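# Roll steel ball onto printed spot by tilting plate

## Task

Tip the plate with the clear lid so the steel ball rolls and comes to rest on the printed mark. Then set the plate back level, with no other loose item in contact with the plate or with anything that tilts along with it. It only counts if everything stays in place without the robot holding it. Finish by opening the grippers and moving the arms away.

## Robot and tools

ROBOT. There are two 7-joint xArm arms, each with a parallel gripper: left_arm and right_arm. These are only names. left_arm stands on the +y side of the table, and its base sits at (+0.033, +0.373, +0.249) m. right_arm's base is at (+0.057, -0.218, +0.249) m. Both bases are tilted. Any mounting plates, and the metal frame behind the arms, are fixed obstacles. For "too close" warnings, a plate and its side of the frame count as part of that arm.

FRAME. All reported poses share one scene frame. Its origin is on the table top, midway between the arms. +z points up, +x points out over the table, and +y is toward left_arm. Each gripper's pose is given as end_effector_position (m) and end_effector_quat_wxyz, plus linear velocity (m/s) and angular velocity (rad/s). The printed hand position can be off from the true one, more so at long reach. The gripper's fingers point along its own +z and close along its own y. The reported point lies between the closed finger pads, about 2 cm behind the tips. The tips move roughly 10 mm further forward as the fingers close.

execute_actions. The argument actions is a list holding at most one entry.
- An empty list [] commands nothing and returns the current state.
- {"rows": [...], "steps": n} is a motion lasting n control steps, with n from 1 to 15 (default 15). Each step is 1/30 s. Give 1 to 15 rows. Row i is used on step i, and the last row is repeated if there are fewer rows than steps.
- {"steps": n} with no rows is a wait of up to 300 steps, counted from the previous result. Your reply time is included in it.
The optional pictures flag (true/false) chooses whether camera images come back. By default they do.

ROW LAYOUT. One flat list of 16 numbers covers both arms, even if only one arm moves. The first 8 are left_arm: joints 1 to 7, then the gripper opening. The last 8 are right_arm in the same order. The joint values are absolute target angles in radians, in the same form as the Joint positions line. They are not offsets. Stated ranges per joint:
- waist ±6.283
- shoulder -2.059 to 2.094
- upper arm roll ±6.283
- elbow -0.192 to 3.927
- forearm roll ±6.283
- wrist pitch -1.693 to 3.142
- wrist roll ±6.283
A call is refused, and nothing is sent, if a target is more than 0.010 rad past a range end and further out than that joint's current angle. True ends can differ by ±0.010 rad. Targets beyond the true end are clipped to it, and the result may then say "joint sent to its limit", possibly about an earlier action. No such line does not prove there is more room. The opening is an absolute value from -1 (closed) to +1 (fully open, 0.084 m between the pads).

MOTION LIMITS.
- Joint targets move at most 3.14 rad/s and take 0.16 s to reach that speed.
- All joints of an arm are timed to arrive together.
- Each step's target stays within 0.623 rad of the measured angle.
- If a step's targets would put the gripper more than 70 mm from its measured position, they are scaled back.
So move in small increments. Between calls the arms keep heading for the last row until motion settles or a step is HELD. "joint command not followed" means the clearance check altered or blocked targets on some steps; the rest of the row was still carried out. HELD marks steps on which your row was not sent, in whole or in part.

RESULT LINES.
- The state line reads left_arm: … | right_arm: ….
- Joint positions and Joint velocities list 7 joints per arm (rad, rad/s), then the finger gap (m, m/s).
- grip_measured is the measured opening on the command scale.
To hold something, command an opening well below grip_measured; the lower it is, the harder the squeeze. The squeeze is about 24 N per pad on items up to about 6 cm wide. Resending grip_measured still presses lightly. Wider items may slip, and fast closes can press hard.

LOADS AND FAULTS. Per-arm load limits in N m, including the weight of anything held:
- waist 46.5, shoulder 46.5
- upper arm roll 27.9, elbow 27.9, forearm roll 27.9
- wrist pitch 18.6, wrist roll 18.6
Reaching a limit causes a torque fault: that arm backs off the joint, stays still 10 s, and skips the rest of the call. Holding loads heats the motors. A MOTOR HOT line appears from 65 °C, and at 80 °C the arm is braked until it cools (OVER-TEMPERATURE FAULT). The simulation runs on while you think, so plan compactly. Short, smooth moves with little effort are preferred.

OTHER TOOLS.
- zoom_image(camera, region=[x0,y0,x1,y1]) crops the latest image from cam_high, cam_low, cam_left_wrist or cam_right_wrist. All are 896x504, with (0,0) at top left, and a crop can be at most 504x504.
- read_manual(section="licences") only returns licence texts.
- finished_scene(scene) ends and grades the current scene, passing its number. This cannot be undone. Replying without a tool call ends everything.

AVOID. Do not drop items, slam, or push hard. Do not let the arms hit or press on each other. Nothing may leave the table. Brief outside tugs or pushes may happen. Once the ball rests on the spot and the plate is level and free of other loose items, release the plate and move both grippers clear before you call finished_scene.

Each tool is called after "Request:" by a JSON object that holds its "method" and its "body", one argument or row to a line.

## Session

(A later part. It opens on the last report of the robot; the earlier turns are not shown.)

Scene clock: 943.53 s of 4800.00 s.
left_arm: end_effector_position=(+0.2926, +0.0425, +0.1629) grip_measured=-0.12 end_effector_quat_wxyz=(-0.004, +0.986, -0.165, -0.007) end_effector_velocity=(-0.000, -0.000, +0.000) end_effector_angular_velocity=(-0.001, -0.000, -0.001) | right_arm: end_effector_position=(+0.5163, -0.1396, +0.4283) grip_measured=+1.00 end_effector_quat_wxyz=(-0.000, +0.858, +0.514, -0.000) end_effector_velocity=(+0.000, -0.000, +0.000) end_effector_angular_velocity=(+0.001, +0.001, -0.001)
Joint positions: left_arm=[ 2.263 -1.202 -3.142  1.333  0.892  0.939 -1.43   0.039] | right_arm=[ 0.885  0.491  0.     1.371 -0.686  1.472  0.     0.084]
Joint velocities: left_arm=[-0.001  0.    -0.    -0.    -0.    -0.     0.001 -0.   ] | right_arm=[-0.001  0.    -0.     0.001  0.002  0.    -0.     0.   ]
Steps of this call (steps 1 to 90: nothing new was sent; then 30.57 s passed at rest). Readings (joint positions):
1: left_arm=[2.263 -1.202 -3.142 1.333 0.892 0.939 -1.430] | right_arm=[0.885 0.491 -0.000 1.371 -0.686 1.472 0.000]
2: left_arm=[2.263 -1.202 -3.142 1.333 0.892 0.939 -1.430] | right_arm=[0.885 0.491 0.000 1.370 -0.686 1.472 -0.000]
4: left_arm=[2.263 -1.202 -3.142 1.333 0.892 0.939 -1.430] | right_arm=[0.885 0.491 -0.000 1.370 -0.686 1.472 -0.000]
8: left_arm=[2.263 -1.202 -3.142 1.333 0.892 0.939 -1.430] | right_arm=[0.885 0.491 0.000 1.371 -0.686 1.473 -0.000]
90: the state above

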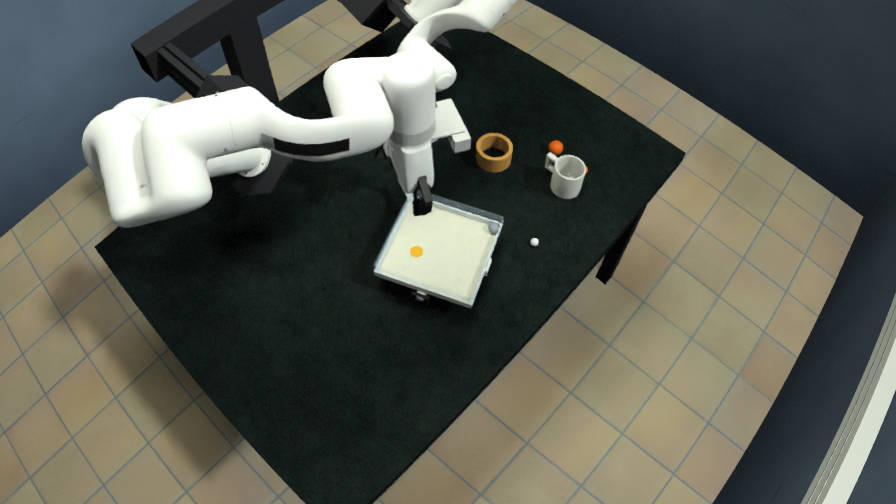

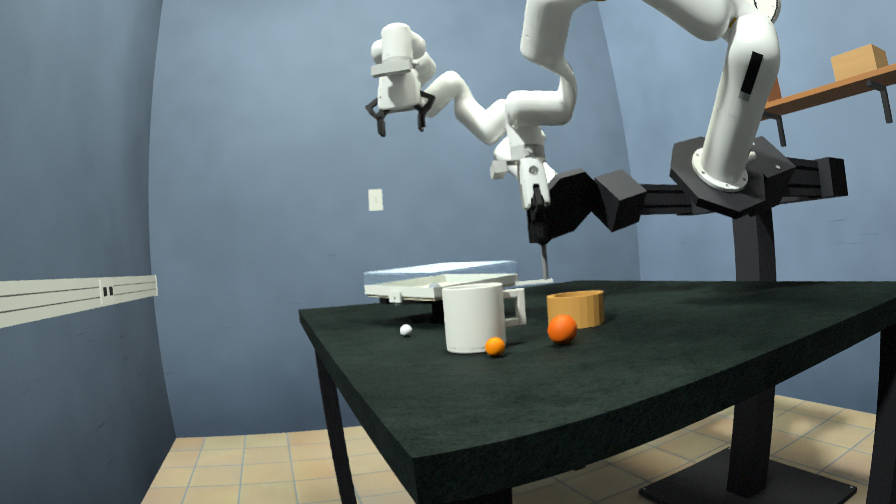

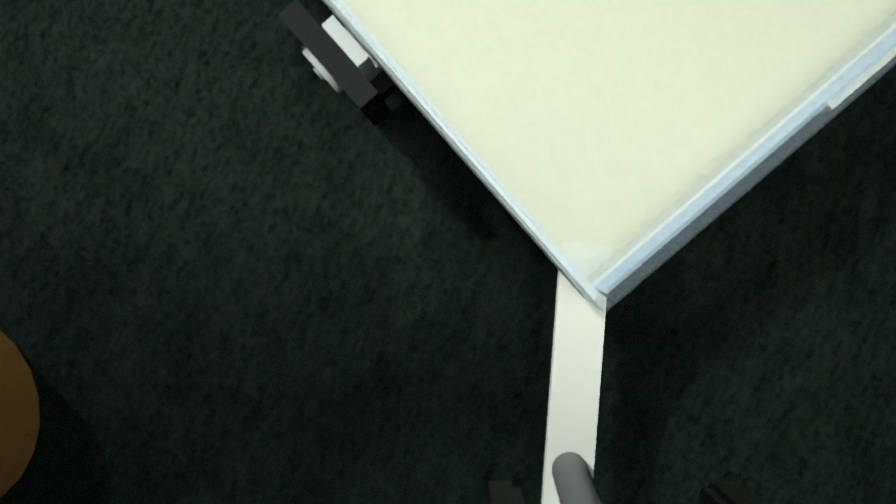

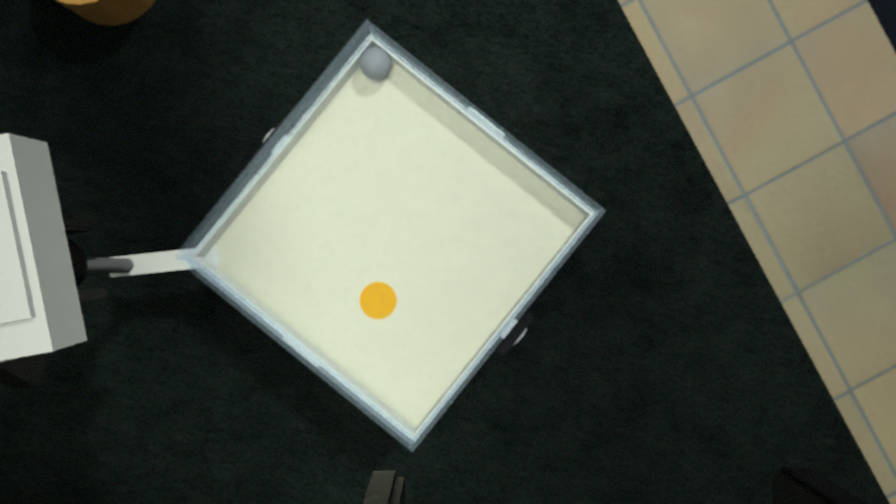

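Request:
{"method": "execute_actions", "body": {
  "actions": [
    {"rows":[[2.2587,-1.2095,-3.1416,1.3412,0.8925,0.9391,-1.43,-0.3,0.8855,0.4906,0.0,1.3705,-0.6863,1.4725,0.0,1]],"steps":15}
  ],
  "pictures": false
}}

Request:
{"method": "execute_actions", "body": {
  "actions": [
    {"steps":30}
  ]
}}

Request:
{"method": "execute_actions", "body": {
  "actions": [
    {"rows":[[2.2555,-1.2147,-3.1416,1.3465,0.8925,0.9391,-1.43,-0.3,0.8855,0.4906,0.0,1.3705,-0.6863,1.4725,0.0,1]],"steps":15}
  ],
  "pictures": false
}}

Request:
{"method": "execute_actions", "body": {
  "actions": [
    {"steps":30}
  ]
}}

Scene clock: 959.23 s of 4800.00 s.
left_arm: end_effector_position=(+0.2918, +0.0410, +0.1621) grip_measured=-0.12 end_effector_quat_wxyz=(-0.005, +0.986, -0.166, -0.006) end_effector_velocity=(-0.001, -0.002, -0.000) end_effector_angular_velocity=(-0.004, +0.002, -0.001) | right_arm: end_effector_position=(+0.5163, -0.1396, +0.4283) grip_measured=+1.00 end_effector_quat_wxyz=(-0.000, +0.858, +0.514, -0.000) end_effector_velocity=(+0.000, +0.000, +0.001) end_effector_angular_velocity=(+0.002, -0.000, -0.002)
Joint positions: left_arm=[ 2.259 -1.209 -3.14   1.34   0.892  0.941 -1.43   0.039] | right_arm=[ 0.885  0.491  0.     1.37  -0.686  1.472  0.     0.084]
Joint velocities: left_arm=[-0.    -0.004 -0.001  0.003 -0.001 -0.004  0.    -0.   ] | right_arm=[-0.001 -0.     0.001  0.002  0.    -0.001  0.001  0.   ]
Steps of this call (steps 1 to 90: nothing new was sent; then 12.20 s passed at rest; steps 91 to 105: all 15 steps of this action). Readings (joint positions):
91: left_arm=[2.263 -1.202 -3.142 1.333 0.892 0.939 -1.430] | right_arm=[0.886 0.491 -0.000 1.370 -0.686 1.473 0.000]
92: left_arm=[2.263 -1.203 -3.142 1.334 0.892 0.939 -1.430] | right_arm=[0.886 0.491 -0.000 1.370 -0.686 1.473 0.000]
94: left_arm=[2.261 -1.205 -3.141 1.336 0.892 0.941 -1.430] | right_arm=[0.885 0.491 -0.000 1.371 -0.686 1.472 -0.000]
98: left_arm=[2.259 -1.207 -3.141 1.339 0.892 0.942 -1.430] | right_arm=[0.885 0.491 0.000 1.370 -0.686 1.472 0.000]
105: the state above

Scene clock: 960.23 s of 4800.00 s.
left_arm: end_effector_position=(+0.2917, +0.0401, +0.1626) grip_measured=-0.12 end_effector_quat_wxyz=(-0.004, +0.986, -0.166, -0.006) end_effector_velocity=(+0.001, -0.001, +0.001) end_effector_angular_velocity=(-0.002, -0.002, +0.000) | right_arm: end_effector_position=(+0.5163, -0.1396, +0.4283) grip_measured=+1.00 end_effector_quat_wxyz=(-0.000, +0.858, +0.514, -0.000) end_effector_velocity=(+0.000, -0.000, +0.000) end_effector_angular_velocity=(+0.001, +0.000, -0.001)
Joint positions: left_arm=[ 2.259 -1.21  -3.141  1.341  0.892  0.94  -1.43   0.039] | right_arm=[ 0.886  0.491 -0.     1.371 -0.686  1.472 -0.     0.084]
Joint velocities: left_arm=[-0.     0.001 -0.001  0.001  0.001 -0.    -0.001 -0.   ] | right_arm=[-0.001 -0.     0.     0.001  0.001 -0.    -0.    -0.   ]
Steps of this call (steps 1 to 15: the robot went on to your last target; steps 16 to 30: nothing new was sent). Readings (joint positions):
1: left_arm=[2.259 -1.209 -3.141 1.340 0.892 0.941 -1.430] | right_arm=[0.885 0.491 0.000 1.371 -0.686 1.473 -0.000]
2: left_arm=[2.259 -1.209 -3.141 1.340 0.892 0.941 -1.430] | right_arm=[0.885 0.491 -0.000 1.370 -0.686 1.472 -0.000]
4: left_arm=[2.259 -1.210 -3.141 1.340 0.892 0.941 -1.430] | right_arm=[0.885 0.491 -0.000 1.371 -0.686 1.472 -0.000]
8: left_arm=[2.259 -1.210 -3.141 1.340 0.892 0.940 -1.430] | right_arm=[0.885 0.491 -0.000 1.371 -0.686 1.473 0.000]
30: the state above
All arms were judged still, so your last target was given up. Only a new action makes them travel on or press farther. Fingers that are still opening or closing keep moving.

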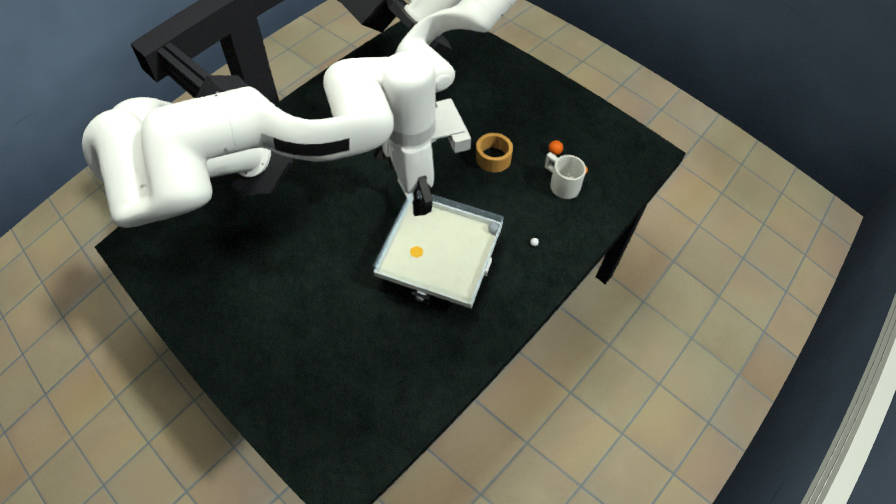

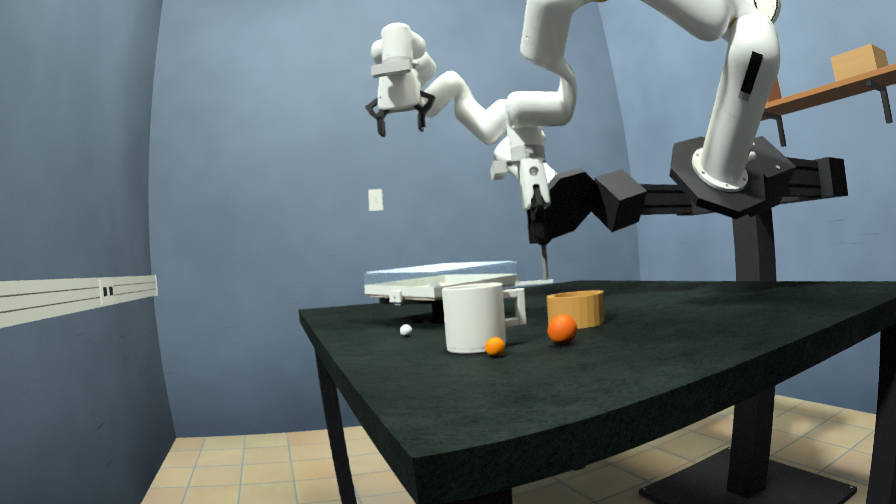

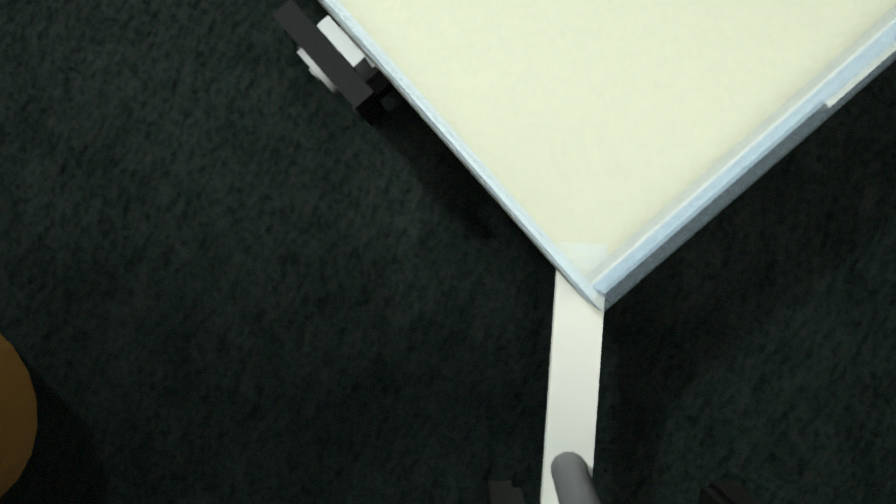

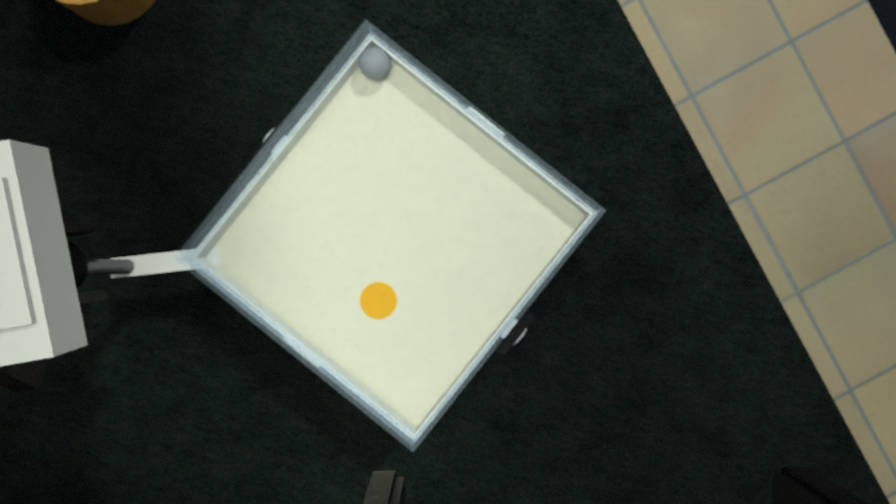

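Scene clock: 960.73 s of 4800.00 s.
left_arm: end_effector_position=(+0.2911, +0.0384, +0.1625) grip_measured=-0.12 end_effector_quat_wxyz=(-0.004, +0.986, -0.167, -0.004) end_effector_velocity=(+0.000, -0.002, +0.001) end_effector_angular_velocity=(-0.007, -0.000, +0.000) | right_arm: end_effector_position=(+0.5163, -0.1396, +0.4283) grip_measured=+1.00 end_effector_quat_wxyz=(-0.000, +0.858, +0.514, -0.000) end_effector_velocity=(-0.000, +0.000, -0.000) end_effector_angular_velocity=(-0.000, -0.001, +0.001)
Joint positions: left_arm=[ 2.256 -1.215 -3.141  1.346  0.893  0.94  -1.43   0.039] | right_arm=[ 0.885  0.491  0.     1.371 -0.686  1.473  0.     0.084]
Joint velocities: left_arm=[-0.    -0.    -0.001  0.002  0.001 -0.005 -0.    -0.   ] | right_arm=[-0.     0.     0.001 -0.001 -0.001 -0.     0.     0.   ]
Steps of this call (steps 1 to 15: all 15 steps of this action). Readings (joint positions):
1: left_arm=[2.259 -1.210 -3.141 1.341 0.892 0.940 -1.430] | right_arm=[0.885 0.491 0.000 1.371 -0.686 1.472 0.000]
2: left_arm=[2.258 -1.210 -3.141 1.342 0.892 0.940 -1.430] | right_arm=[0.885 0.491 -0.000 1.371 -0.686 1.473 0.000]
4: left_arm=[2.257 -1.212 -3.141 1.343 0.892 0.940 -1.430] | right_arm=[0.885 0.491 -0.000 1.371 -0.686 1.473 -0.000]
8: left_arm=[2.256 -1.214 -3.141 1.345 0.893 0.940 -1.430] | right_arm=[0.886 0.491 0.000 1.371 -0.686 1.472 -0.000]
15: the state above

Scene clock: 961.73 s of 4800.00 s.
left_arm: end_effector_position=(+0.2911, +0.0378, +0.1630) grip_measured=-0.12 end_effector_quat_wxyz=(-0.003, +0.986, -0.167, -0.004) end_effector_velocity=(-0.000, -0.000, +0.001) end_effector_angular_velocity=(-0.001, +0.001, +0.001) | right_arm: end_effector_position=(+0.5163, -0.1396, +0.4283) grip_measured=+1.00 end_effector_quat_wxyz=(-0.000, +0.858, +0.514, -0.000) end_effector_velocity=(+0.000, -0.001, -0.001) end_effector_angular_velocity=(-0.001, +0.002, -0.002)
Joint positions: left_arm=[ 2.256 -1.215 -3.142  1.347  0.893  0.939 -1.43   0.039] | right_arm=[ 0.885  0.491 -0.     1.371 -0.686  1.472  0.     0.084]
Joint velocities: left_arm=[-0.001  0.    -0.001  0.    -0.001 -0.001 -0.001 -0.   ] | right_arm=[-0.001  0.    -0.001  0.001  0.001  0.001 -0.     0.   ]
Steps of this call (steps 1 to 15: the robot went on to your last target; steps 16 to 30: nothing new was sent). Readings (joint positions):
1: left_arm=[2.256 -1.215 -3.141 1.346 0.893 0.940 -1.430] | right_arm=[0.886 0.491 -0.000 1.371 -0.686 1.473 -0.000]
2: left_arm=[2.256 -1.215 -3.141 1.346 0.893 0.940 -1.430] | right_arm=[0.885 0.491 0.000 1.370 -0.686 1.473 0.000]
4: left_arm=[2.256 -1.215 -3.141 1.346 0.893 0.940 -1.430] | right_arm=[0.885 0.491 0.000 1.371 -0.686 1.473 0.000]
8: left_arm=[2.256 -1.215 -3.141 1.346 0.893 0.940 -1.430] | right_arm=[0.885 0.491 -0.000 1.371 -0.686 1.472 -0.000]
30: the state above
All arms were judged still, so your last target was given up. Only a new action makes them travel on or press farther. Fingers that are still opening or closing keep moving.

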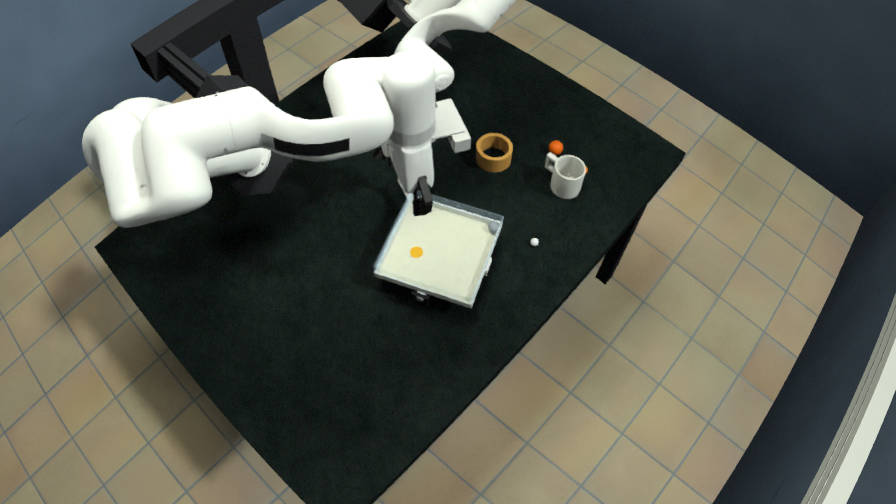

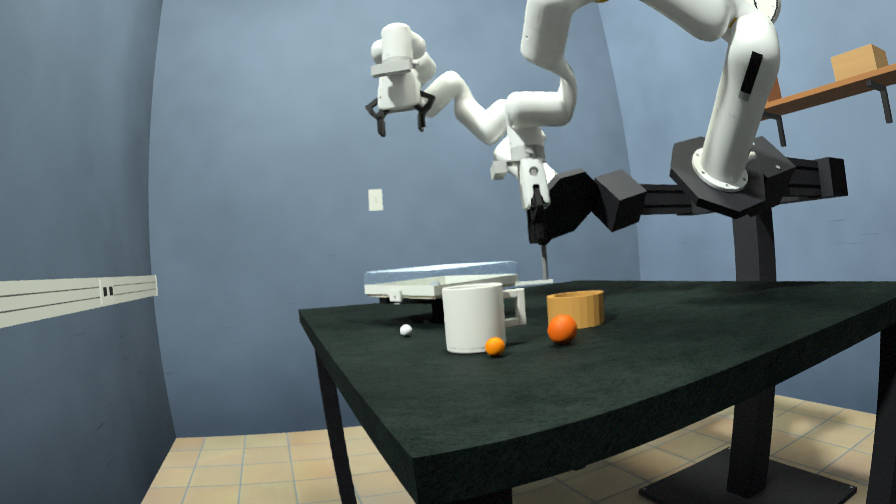

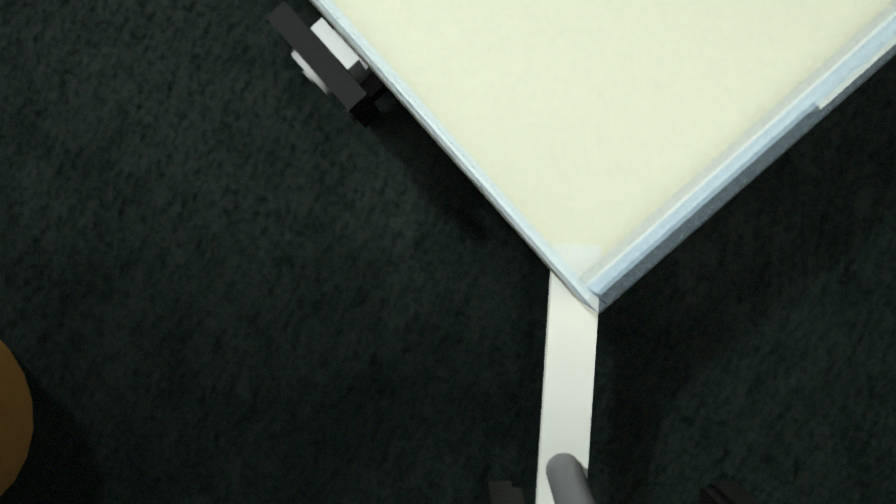

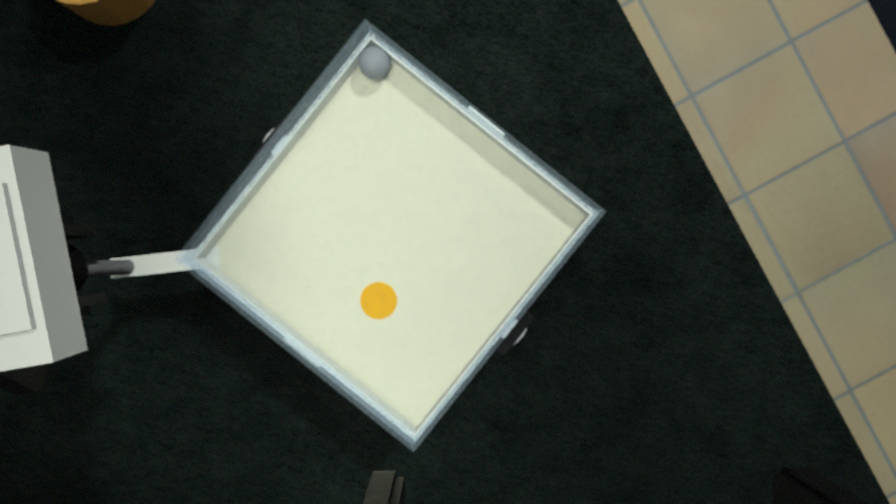

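Request:
{"method": "zoom_image", "body": {
  "camera": "cam_low",
  "region": [440,150,640,310]
}}

Request:
{"method": "execute_actions", "body": {
  "actions": [
    {"rows":[[2.2507,-1.2224,-3.1416,1.3545,0.8925,0.9391,-1.43,-0.3,0.8855,0.4906,0.0,1.3705,-0.6863,1.4725,0.0,1]],"steps":15}
  ],
  "pictures": false
}}

Request:
{"method": "execute_actions", "body": {
  "actions": [
    {"steps":30}
  ]
}}

Region (440, 150, 640, 310) of cam_low's 896x504 image, scaled by 2.520, with more detail than that image has; it fills the top 403 rows of this view, and the rest is white.

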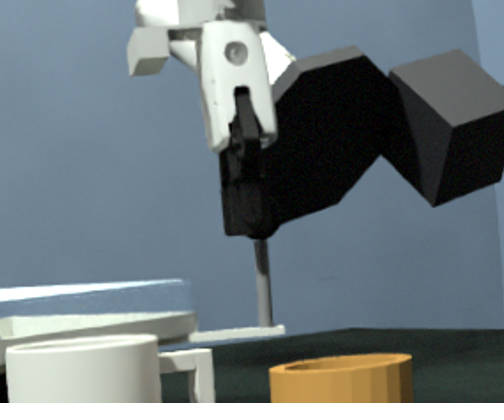

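Scene clock: 1003.77 s of 4800.00 s.
left_arm: end_effector_position=(+0.2903, +0.0349, +0.1631) grip_measured=-0.12 end_effector_quat_wxyz=(-0.003, +0.986, -0.168, -0.002) end_effector_velocity=(-0.000, +0.000, -0.001) end_effector_angular_velocity=(+0.001, +0.000, -0.000) | right_arm: end_effector_position=(+0.5163, -0.1396, +0.4283) grip_measured=+1.00 end_effector_quat_wxyz=(-0.000, +0.858, +0.514, -0.000) end_effector_velocity=(-0.000, +0.000, +0.000) end_effector_angular_velocity=(+0.002, +0.001, -0.001)
Joint positions: left_arm=[ 2.251 -1.222 -3.141  1.355  0.893  0.939 -1.43   0.039] | right_arm=[ 0.885  0.491 -0.     1.371 -0.686  1.472 -0.     0.084]
Joint velocities: left_arm=[-0.    -0.001  0.001  0.    -0.001 -0.     0.    -0.   ] | right_arm=[ 0.    -0.    -0.     0.001  0.002 -0.001  0.     0.   ]
Steps of this call (steps 1 to 90: nothing new was sent; then 38.53 s passed at rest; steps 91 to 105: all 15 steps of this action). Readings (joint positions):
91: left_arm=[2.255 -1.215 -3.142 1.347 0.892 0.939 -1.430] | right_arm=[0.886 0.491 0.000 1.371 -0.686 1.473 -0.000]
92: left_arm=[2.255 -1.216 -3.142 1.347 0.892 0.939 -1.430] | right_arm=[0.886 0.491 -0.000 1.371 -0.686 1.473 0.000]
94: left_arm=[2.253 -1.218 -3.142 1.351 0.893 0.939 -1.430] | right_arm=[0.886 0.491 0.000 1.371 -0.686 1.473 -0.000]
98: left_arm=[2.251 -1.221 -3.142 1.354 0.893 0.939 -1.430] | right_arm=[0.886 0.491 -0.000 1.371 -0.686 1.473 -0.000]
105: the state above

Scene clock: 1004.77 s of 4800.00 s.
left_arm: end_effector_position=(+0.2901, +0.0349, +0.1630) grip_measured=-0.12 end_effector_quat_wxyz=(-0.003, +0.986, -0.168, -0.002) end_effector_velocity=(-0.000, +0.000, -0.000) end_effector_angular_velocity=(+0.000, -0.001, -0.001) | right_arm: end_effector_position=(+0.5163, -0.1396, +0.4283) grip_measured=+1.00 end_effector_quat_wxyz=(-0.000, +0.858, +0.514, -0.000) end_effector_velocity=(-0.000, +0.000, +0.001) end_effector_angular_velocity=(+0.001, -0.000, +0.001)
Joint positions: left_arm=[ 2.251 -1.222 -3.142  1.355  0.893  0.939 -1.43   0.039] | right_arm=[ 0.885  0.491  0.     1.371 -0.686  1.472  0.     0.084]
Joint velocities: left_arm=[-0.    -0.     0.    -0.001  0.002 -0.001 -0.    -0.   ] | right_arm=[ 0.001 -0.     0.001  0.     0.001 -0.    -0.    -0.   ]
Steps of this call (steps 1 to 15: the robot went on to your last target; steps 16 to 30: nothing new was sent). Readings (joint positions):
1: left_arm=[2.251 -1.222 -3.141 1.355 0.893 0.939 -1.430] | right_arm=[0.885 0.491 0.000 1.371 -0.686 1.473 -0.000]
2: left_arm=[2.251 -1.222 -3.141 1.355 0.893 0.939 -1.430] | right_arm=[0.885 0.491 -0.000 1.371 -0.686 1.472 -0.000]
4: left_arm=[2.251 -1.222 -3.141 1.355 0.893 0.939 -1.430] | right_arm=[0.886 0.491 -0.000 1.371 -0.686 1.472 0.000]
8: left_arm=[2.251 -1.222 -3.141 1.355 0.893 0.939 -1.430] | right_arm=[0.885 0.491 -0.000 1.371 -0.686 1.473 -0.000]
30: the state above
All arms were judged still, so your last target was given up. Only a new action makes them travel on or press farther. Fingers that are still opening or closing keep moving.

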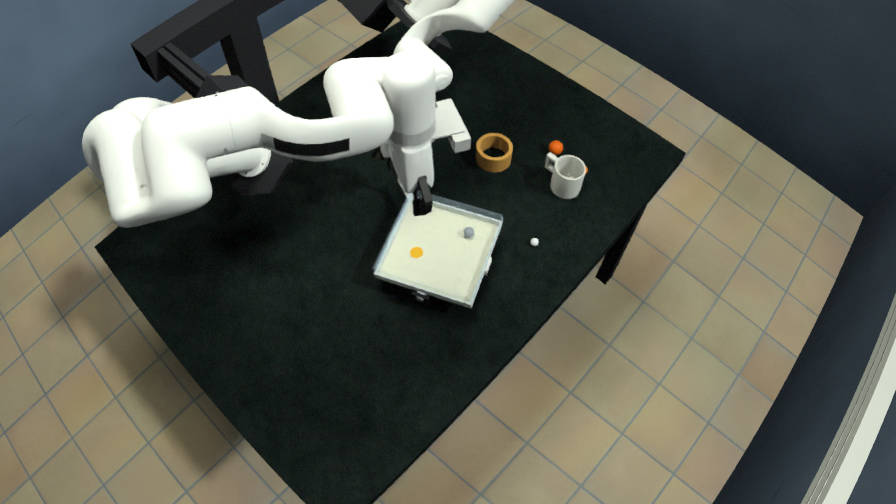

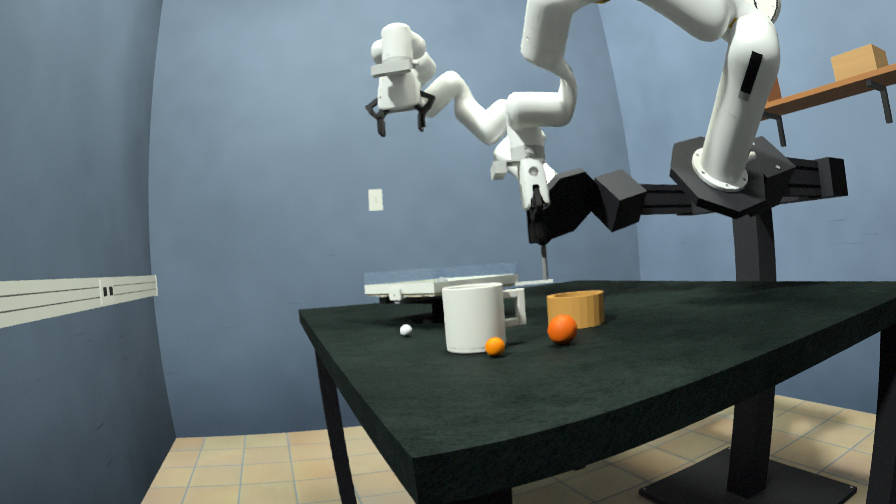

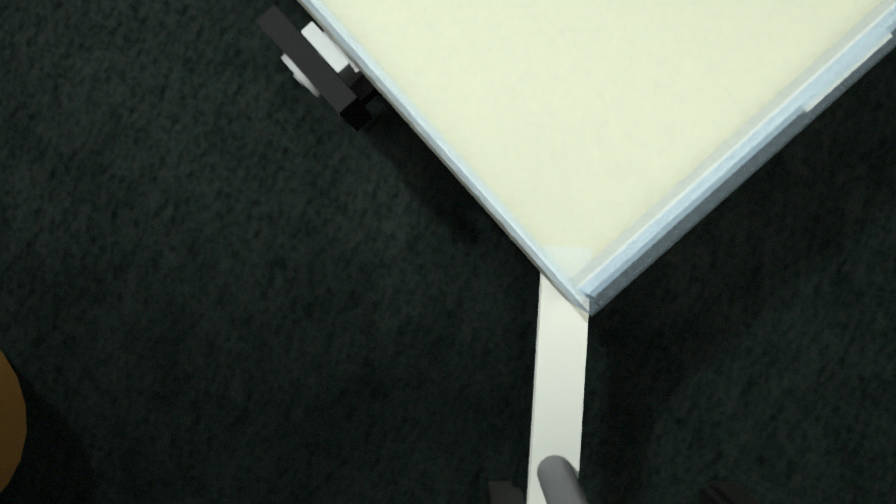

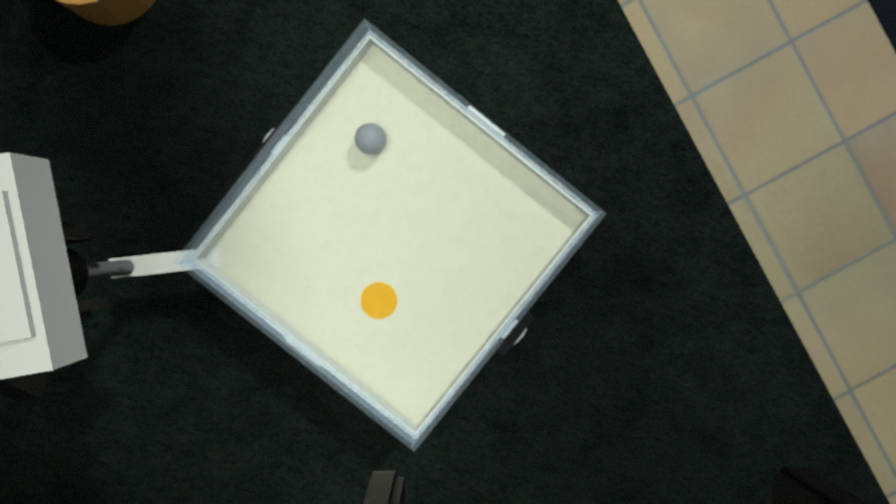

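Request:
{"method": "execute_actions", "body": {
  "actions": [
    {"rows":[[2.2531,-1.2185,-3.1416,1.3505,0.8925,0.9391,-1.43,-0.3,0.8855,0.4906,0.0,1.3705,-0.6863,1.4725,0.0,1]],"steps":15}
  ]
}}

Request:
{"method": "execute_actions", "body": {
  "actions": [
    {"steps":30}
  ],
  "pictures": false
}}

Request:
{"method": "execute_actions", "body": {
  "actions": [
    {"rows":[[2.2555,-1.2147,-3.1416,1.3465,0.8925,0.9391,-1.43,-0.3,0.8855,0.4906,0.0,1.3705,-0.6863,1.4725,0.0,1]],"steps":15}
  ],
  "pictures": false
}}

Request:
{"method": "execute_actions", "body": {
  "actions": [
    {"steps":30}
  ]
}}

Scene clock: 1033.27 s of 4800.00 s.
left_arm: end_effector_position=(+0.2905, +0.0357, +0.1636) grip_measured=-0.12 end_effector_quat_wxyz=(-0.002, +0.986, -0.168, -0.003) end_effector_velocity=(+0.001, +0.001, -0.001) end_effector_angular_velocity=(+0.003, +0.000, +0.002) | right_arm: end_effector_position=(+0.5163, -0.1396, +0.4283) grip_measured=+1.00 end_effector_quat_wxyz=(-0.000, +0.858, +0.514, -0.000) end_effector_velocity=(-0.000, -0.000, -0.000) end_effector_angular_velocity=(-0.001, +0.001, -0.000)
Joint positions: left_arm=[ 2.253 -1.218 -3.142  1.351  0.893  0.938 -1.43   0.039] | right_arm=[ 0.885  0.491  0.     1.371 -0.686  1.473 -0.     0.084]
Joint velocities: left_arm=[ 0.001  0.001  0.001 -0.001 -0.001  0.002 -0.     0.   ] | right_arm=[-0.     0.     0.    -0.     0.     0.001  0.    -0.   ]
Steps of this call (steps 1 to 150: nothing new was sent; then 23.00 s passed at rest; steps 151 to 165: all 15 steps of this action). Readings (joint positions):
151: left_arm=[2.251 -1.222 -3.142 1.354 0.893 0.939 -1.430] | right_arm=[0.886 0.491 -0.000 1.371 -0.686 1.473 -0.000]
152: left_arm=[2.251 -1.222 -3.142 1.354 0.893 0.939 -1.430] | right_arm=[0.885 0.491 0.000 1.370 -0.686 1.472 0.000]
154: left_arm=[2.252 -1.221 -3.142 1.353 0.893 0.938 -1.430] | right_arm=[0.886 0.491 -0.000 1.370 -0.686 1.473 -0.000]
158: left_arm=[2.253 -1.219 -3.142 1.352 0.893 0.938 -1.430] | right_arm=[0.885 0.491 -0.000 1.371 -0.686 1.472 0.000]
165: the state above

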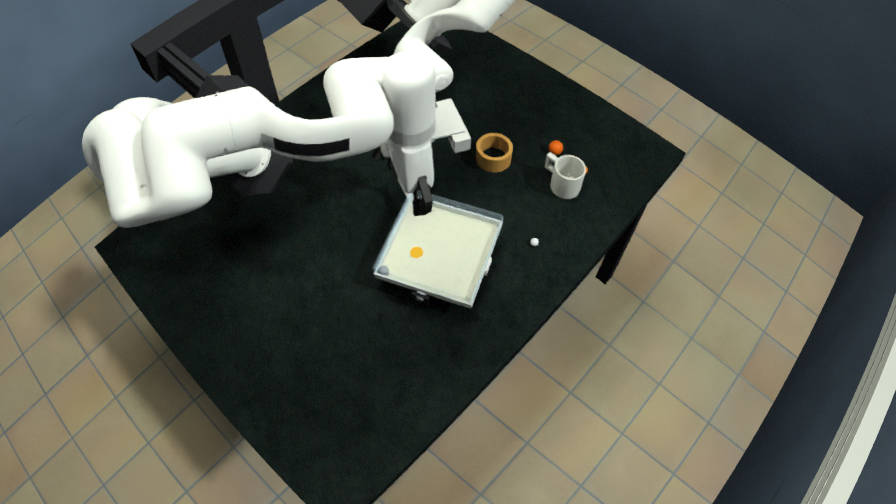

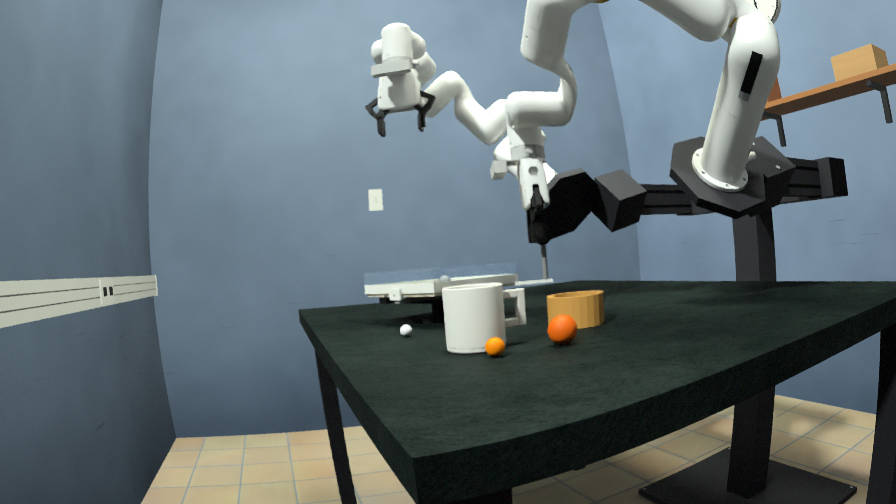

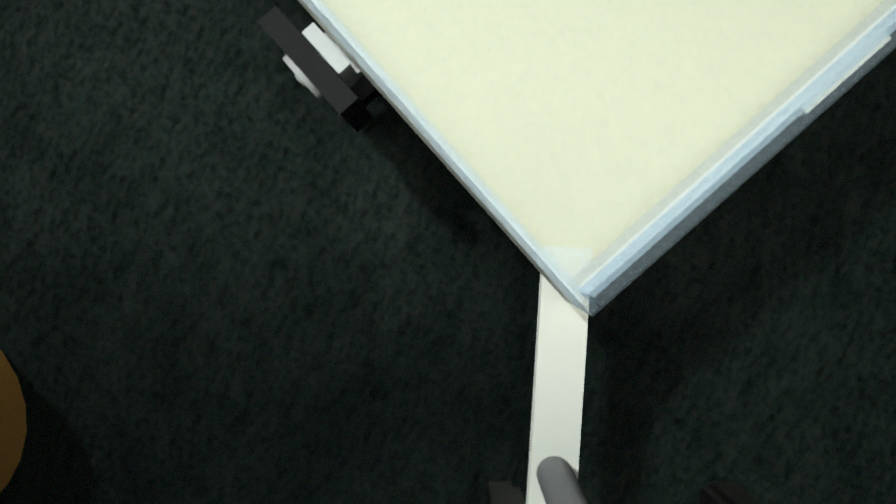

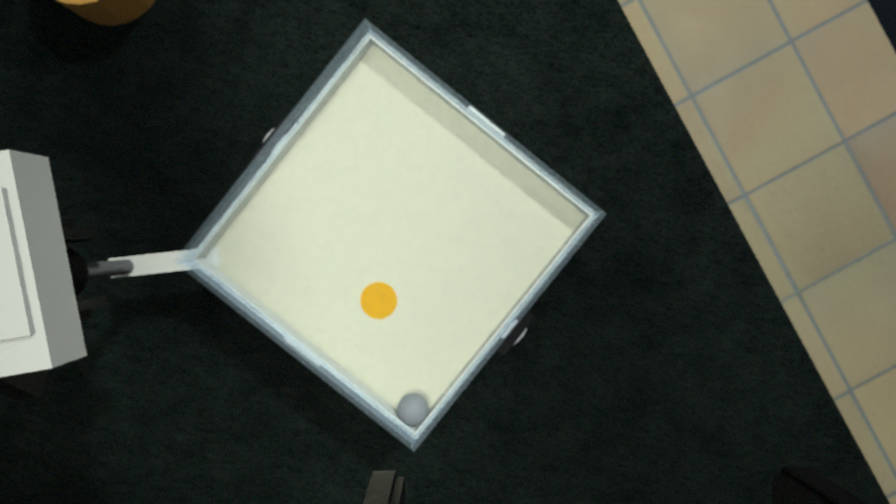

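Scene clock: 1034.27 s of 4800.00 s.
left_arm: end_effector_position=(+0.2905, +0.0362, +0.1631) grip_measured=-0.12 end_effector_quat_wxyz=(-0.003, +0.986, -0.168, -0.003) end_effector_velocity=(+0.001, +0.000, -0.000) end_effector_angular_velocity=(+0.000, -0.002, -0.000) | right_arm: end_effector_position=(+0.5163, -0.1396, +0.4283) grip_measured=+1.00 end_effector_quat_wxyz=(-0.000, +0.858, +0.514, -0.000) end_effector_velocity=(+0.000, +0.000, +0.000) end_effector_angular_velocity=(+0.000, -0.001, +0.000)
Joint positions: left_arm=[ 2.253 -1.218 -3.142  1.351  0.893  0.939 -1.43   0.039] | right_arm=[ 0.885  0.491 -0.     1.371 -0.686  1.472  0.     0.084]
Joint velocities: left_arm=[-0.    -0.     0.001  0.001  0.001  0.001  0.     0.   ] | right_arm=[ 0.001 -0.    -0.     0.    -0.    -0.    -0.     0.   ]
Steps of this call (steps 1 to 15: the robot went on to your last target; steps 16 to 30: nothing new was sent). Readings (joint positions):
1: left_arm=[2.253 -1.218 -3.142 1.351 0.893 0.938 -1.430] | right_arm=[0.886 0.491 -0.000 1.370 -0.686 1.472 0.000]
2: left_arm=[2.253 -1.218 -3.142 1.351 0.893 0.938 -1.430] | right_arm=[0.885 0.491 0.000 1.371 -0.686 1.473 0.000]
4: left_arm=[2.253 -1.218 -3.142 1.351 0.893 0.938 -1.430] | right_arm=[0.885 0.491 -0.000 1.371 -0.686 1.473 0.000]
8: left_arm=[2.253 -1.218 -3.142 1.351 0.893 0.939 -1.430] | right_arm=[0.885 0.491 0.000 1.371 -0.686 1.472 -0.000]
30: the state above
All arms were judged still, so your last target was given up. Only a new action makes them travel on or press farther. Fingers that are still opening or closing keep moving.

Scene clock: 1034.77 s of 4800.00 s.
left_arm: end_effector_position=(+0.2910, +0.0373, +0.1634) grip_measured=-0.12 end_effector_quat_wxyz=(-0.003, +0.986, -0.167, -0.004) end_effector_velocity=(-0.000, -0.000, +0.000) end_effector_angular_velocity=(-0.000, -0.001, -0.000) | right_arm: end_effector_position=(+0.5163, -0.1396, +0.4283) grip_measured=+1.00 end_effector_quat_wxyz=(-0.000, +0.858, +0.514, -0.000) end_effector_velocity=(+0.000, -0.000, +0.000) end_effector_angular_velocity=(-0.001, -0.001, -0.000)
Joint positions: left_arm=[ 2.255 -1.215 -3.142  1.347  0.893  0.938 -1.43   0.039] | right_arm=[ 0.886  0.491 -0.     1.371 -0.686  1.473 -0.     0.084]
Joint velocities: left_arm=[-0.     0.    -0.001 -0.001  0.001 -0.    -0.001  0.   ] | right_arm=[ 0.    -0.    -0.     0.    -0.001  0.    -0.     0.   ]
Steps of this call (steps 1 to 15: all 15 steps of this action). Readings (joint positions):
1: left_arm=[2.253 -1.218 -3.142 1.351 0.893 0.939 -1.430] | right_arm=[0.885 0.491 -0.000 1.370 -0.686 1.472 -0.000]
2: left_arm=[2.253 -1.218 -3.142 1.350 0.893 0.939 -1.430] | right_arm=[0.885 0.491 0.000 1.370 -0.686 1.472 0.000]
4: left_arm=[2.254 -1.217 -3.142 1.349 0.893 0.939 -1.430] | right_arm=[0.886 0.491 -0.000 1.371 -0.686 1.473 0.000]
8: left_arm=[2.255 -1.215 -3.142 1.348 0.893 0.938 -1.430] | right_arm=[0.885 0.491 -0.000 1.371 -0.686 1.473 0.000]
15: the state above

Scene clock: 1035.77 s of 4800.00 s.
left_arm: end_effector_position=(+0.2910, +0.0377, +0.1630) grip_measured=-0.12 end_effector_quat_wxyz=(-0.003, +0.986, -0.167, -0.004) end_effector_velocity=(-0.001, -0.000, +0.000) end_effector_angular_velocity=(-0.001, +0.001, -0.002) | right_arm: end_effector_position=(+0.5163, -0.1396, +0.4283) grip_measured=+1.00 end_effector_quat_wxyz=(-0.000, +0.858, +0.514, -0.000) end_effector_velocity=(+0.000, +0.000, +0.001) end_effector_angular_velocity=(+0.001, -0.001, -0.000)
Joint positions: left_arm=[ 2.255 -1.215 -3.142  1.347  0.893  0.939 -1.43   0.039] | right_arm=[ 0.885  0.491 -0.     1.371 -0.686  1.472 -0.     0.084]
Joint velocities: left_arm=[ 0.     0.    -0.001 -0.    -0.     0.     0.001  0.   ] | right_arm=[-0.001 -0.     0.002  0.001 -0.     0.     0.001 -0.   ]
Steps of this call (steps 1 to 15: the robot went on to your last target; steps 16 to 30: nothing new was sent). Readings (joint positions):
1: left_arm=[2.255 -1.215 -3.142 1.347 0.893 0.938 -1.430] | right_arm=[0.885 0.491 0.000 1.371 -0.686 1.473 0.000]
2: left_arm=[2.255 -1.215 -3.142 1.347 0.893 0.938 -1.430] | right_arm=[0.885 0.491 0.000 1.370 -0.686 1.472 -0.000]
4: left_arm=[2.255 -1.215 -3.142 1.347 0.893 0.939 -1.430] | right_arm=[0.885 0.491 0.000 1.371 -0.686 1.472 -0.000]
8: left_arm=[2.255 -1.215 -3.142 1.347 0.893 0.939 -1.430] | right_arm=[0.885 0.491 -0.000 1.371 -0.686 1.472 -0.000]
30: the state above
All arms were judged still, so your last target was given up. Only a new action makes them travel on or press farther. Fingers that are still opening or closing keep moving.

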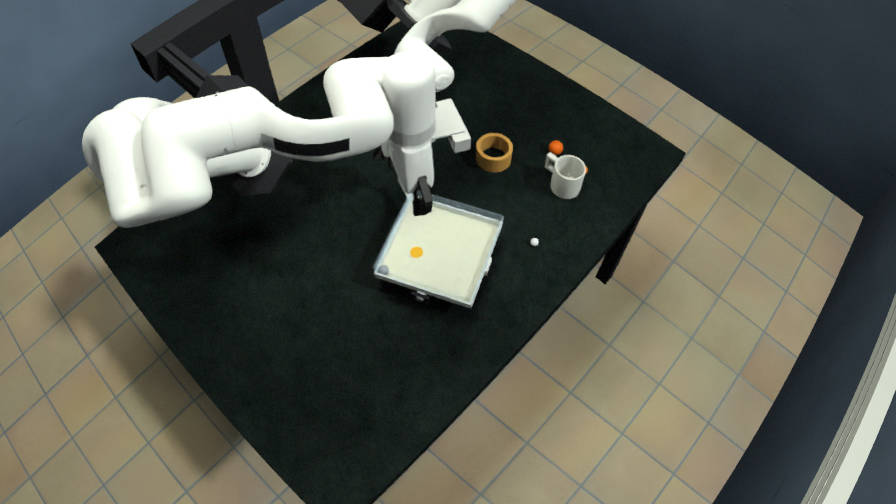

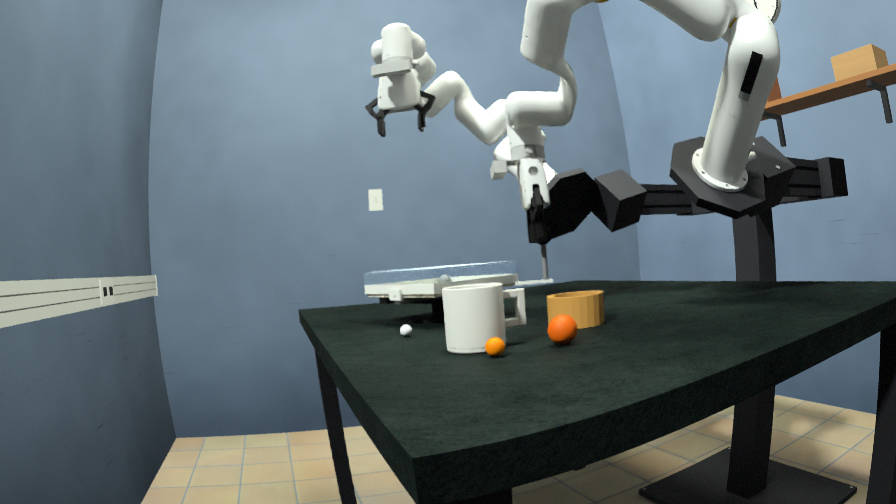

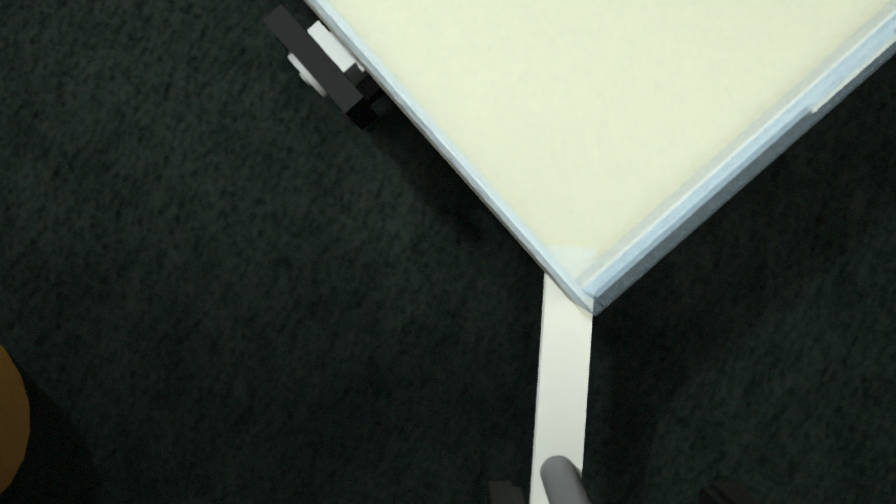

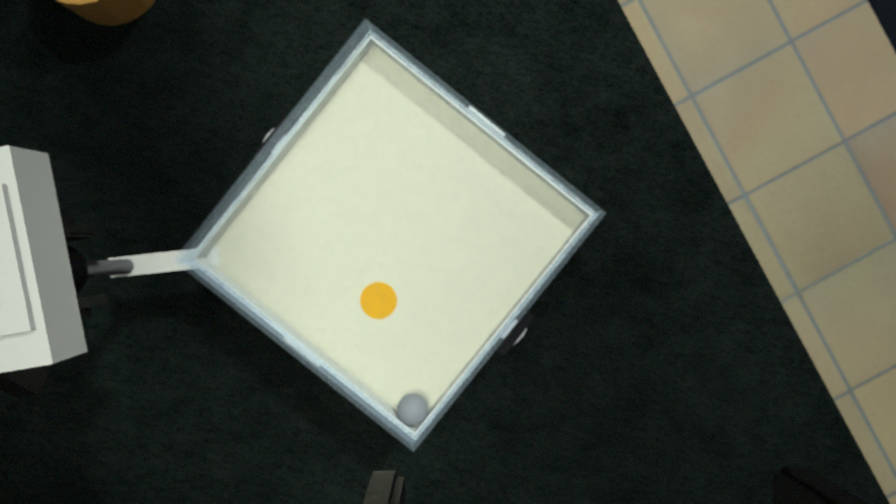

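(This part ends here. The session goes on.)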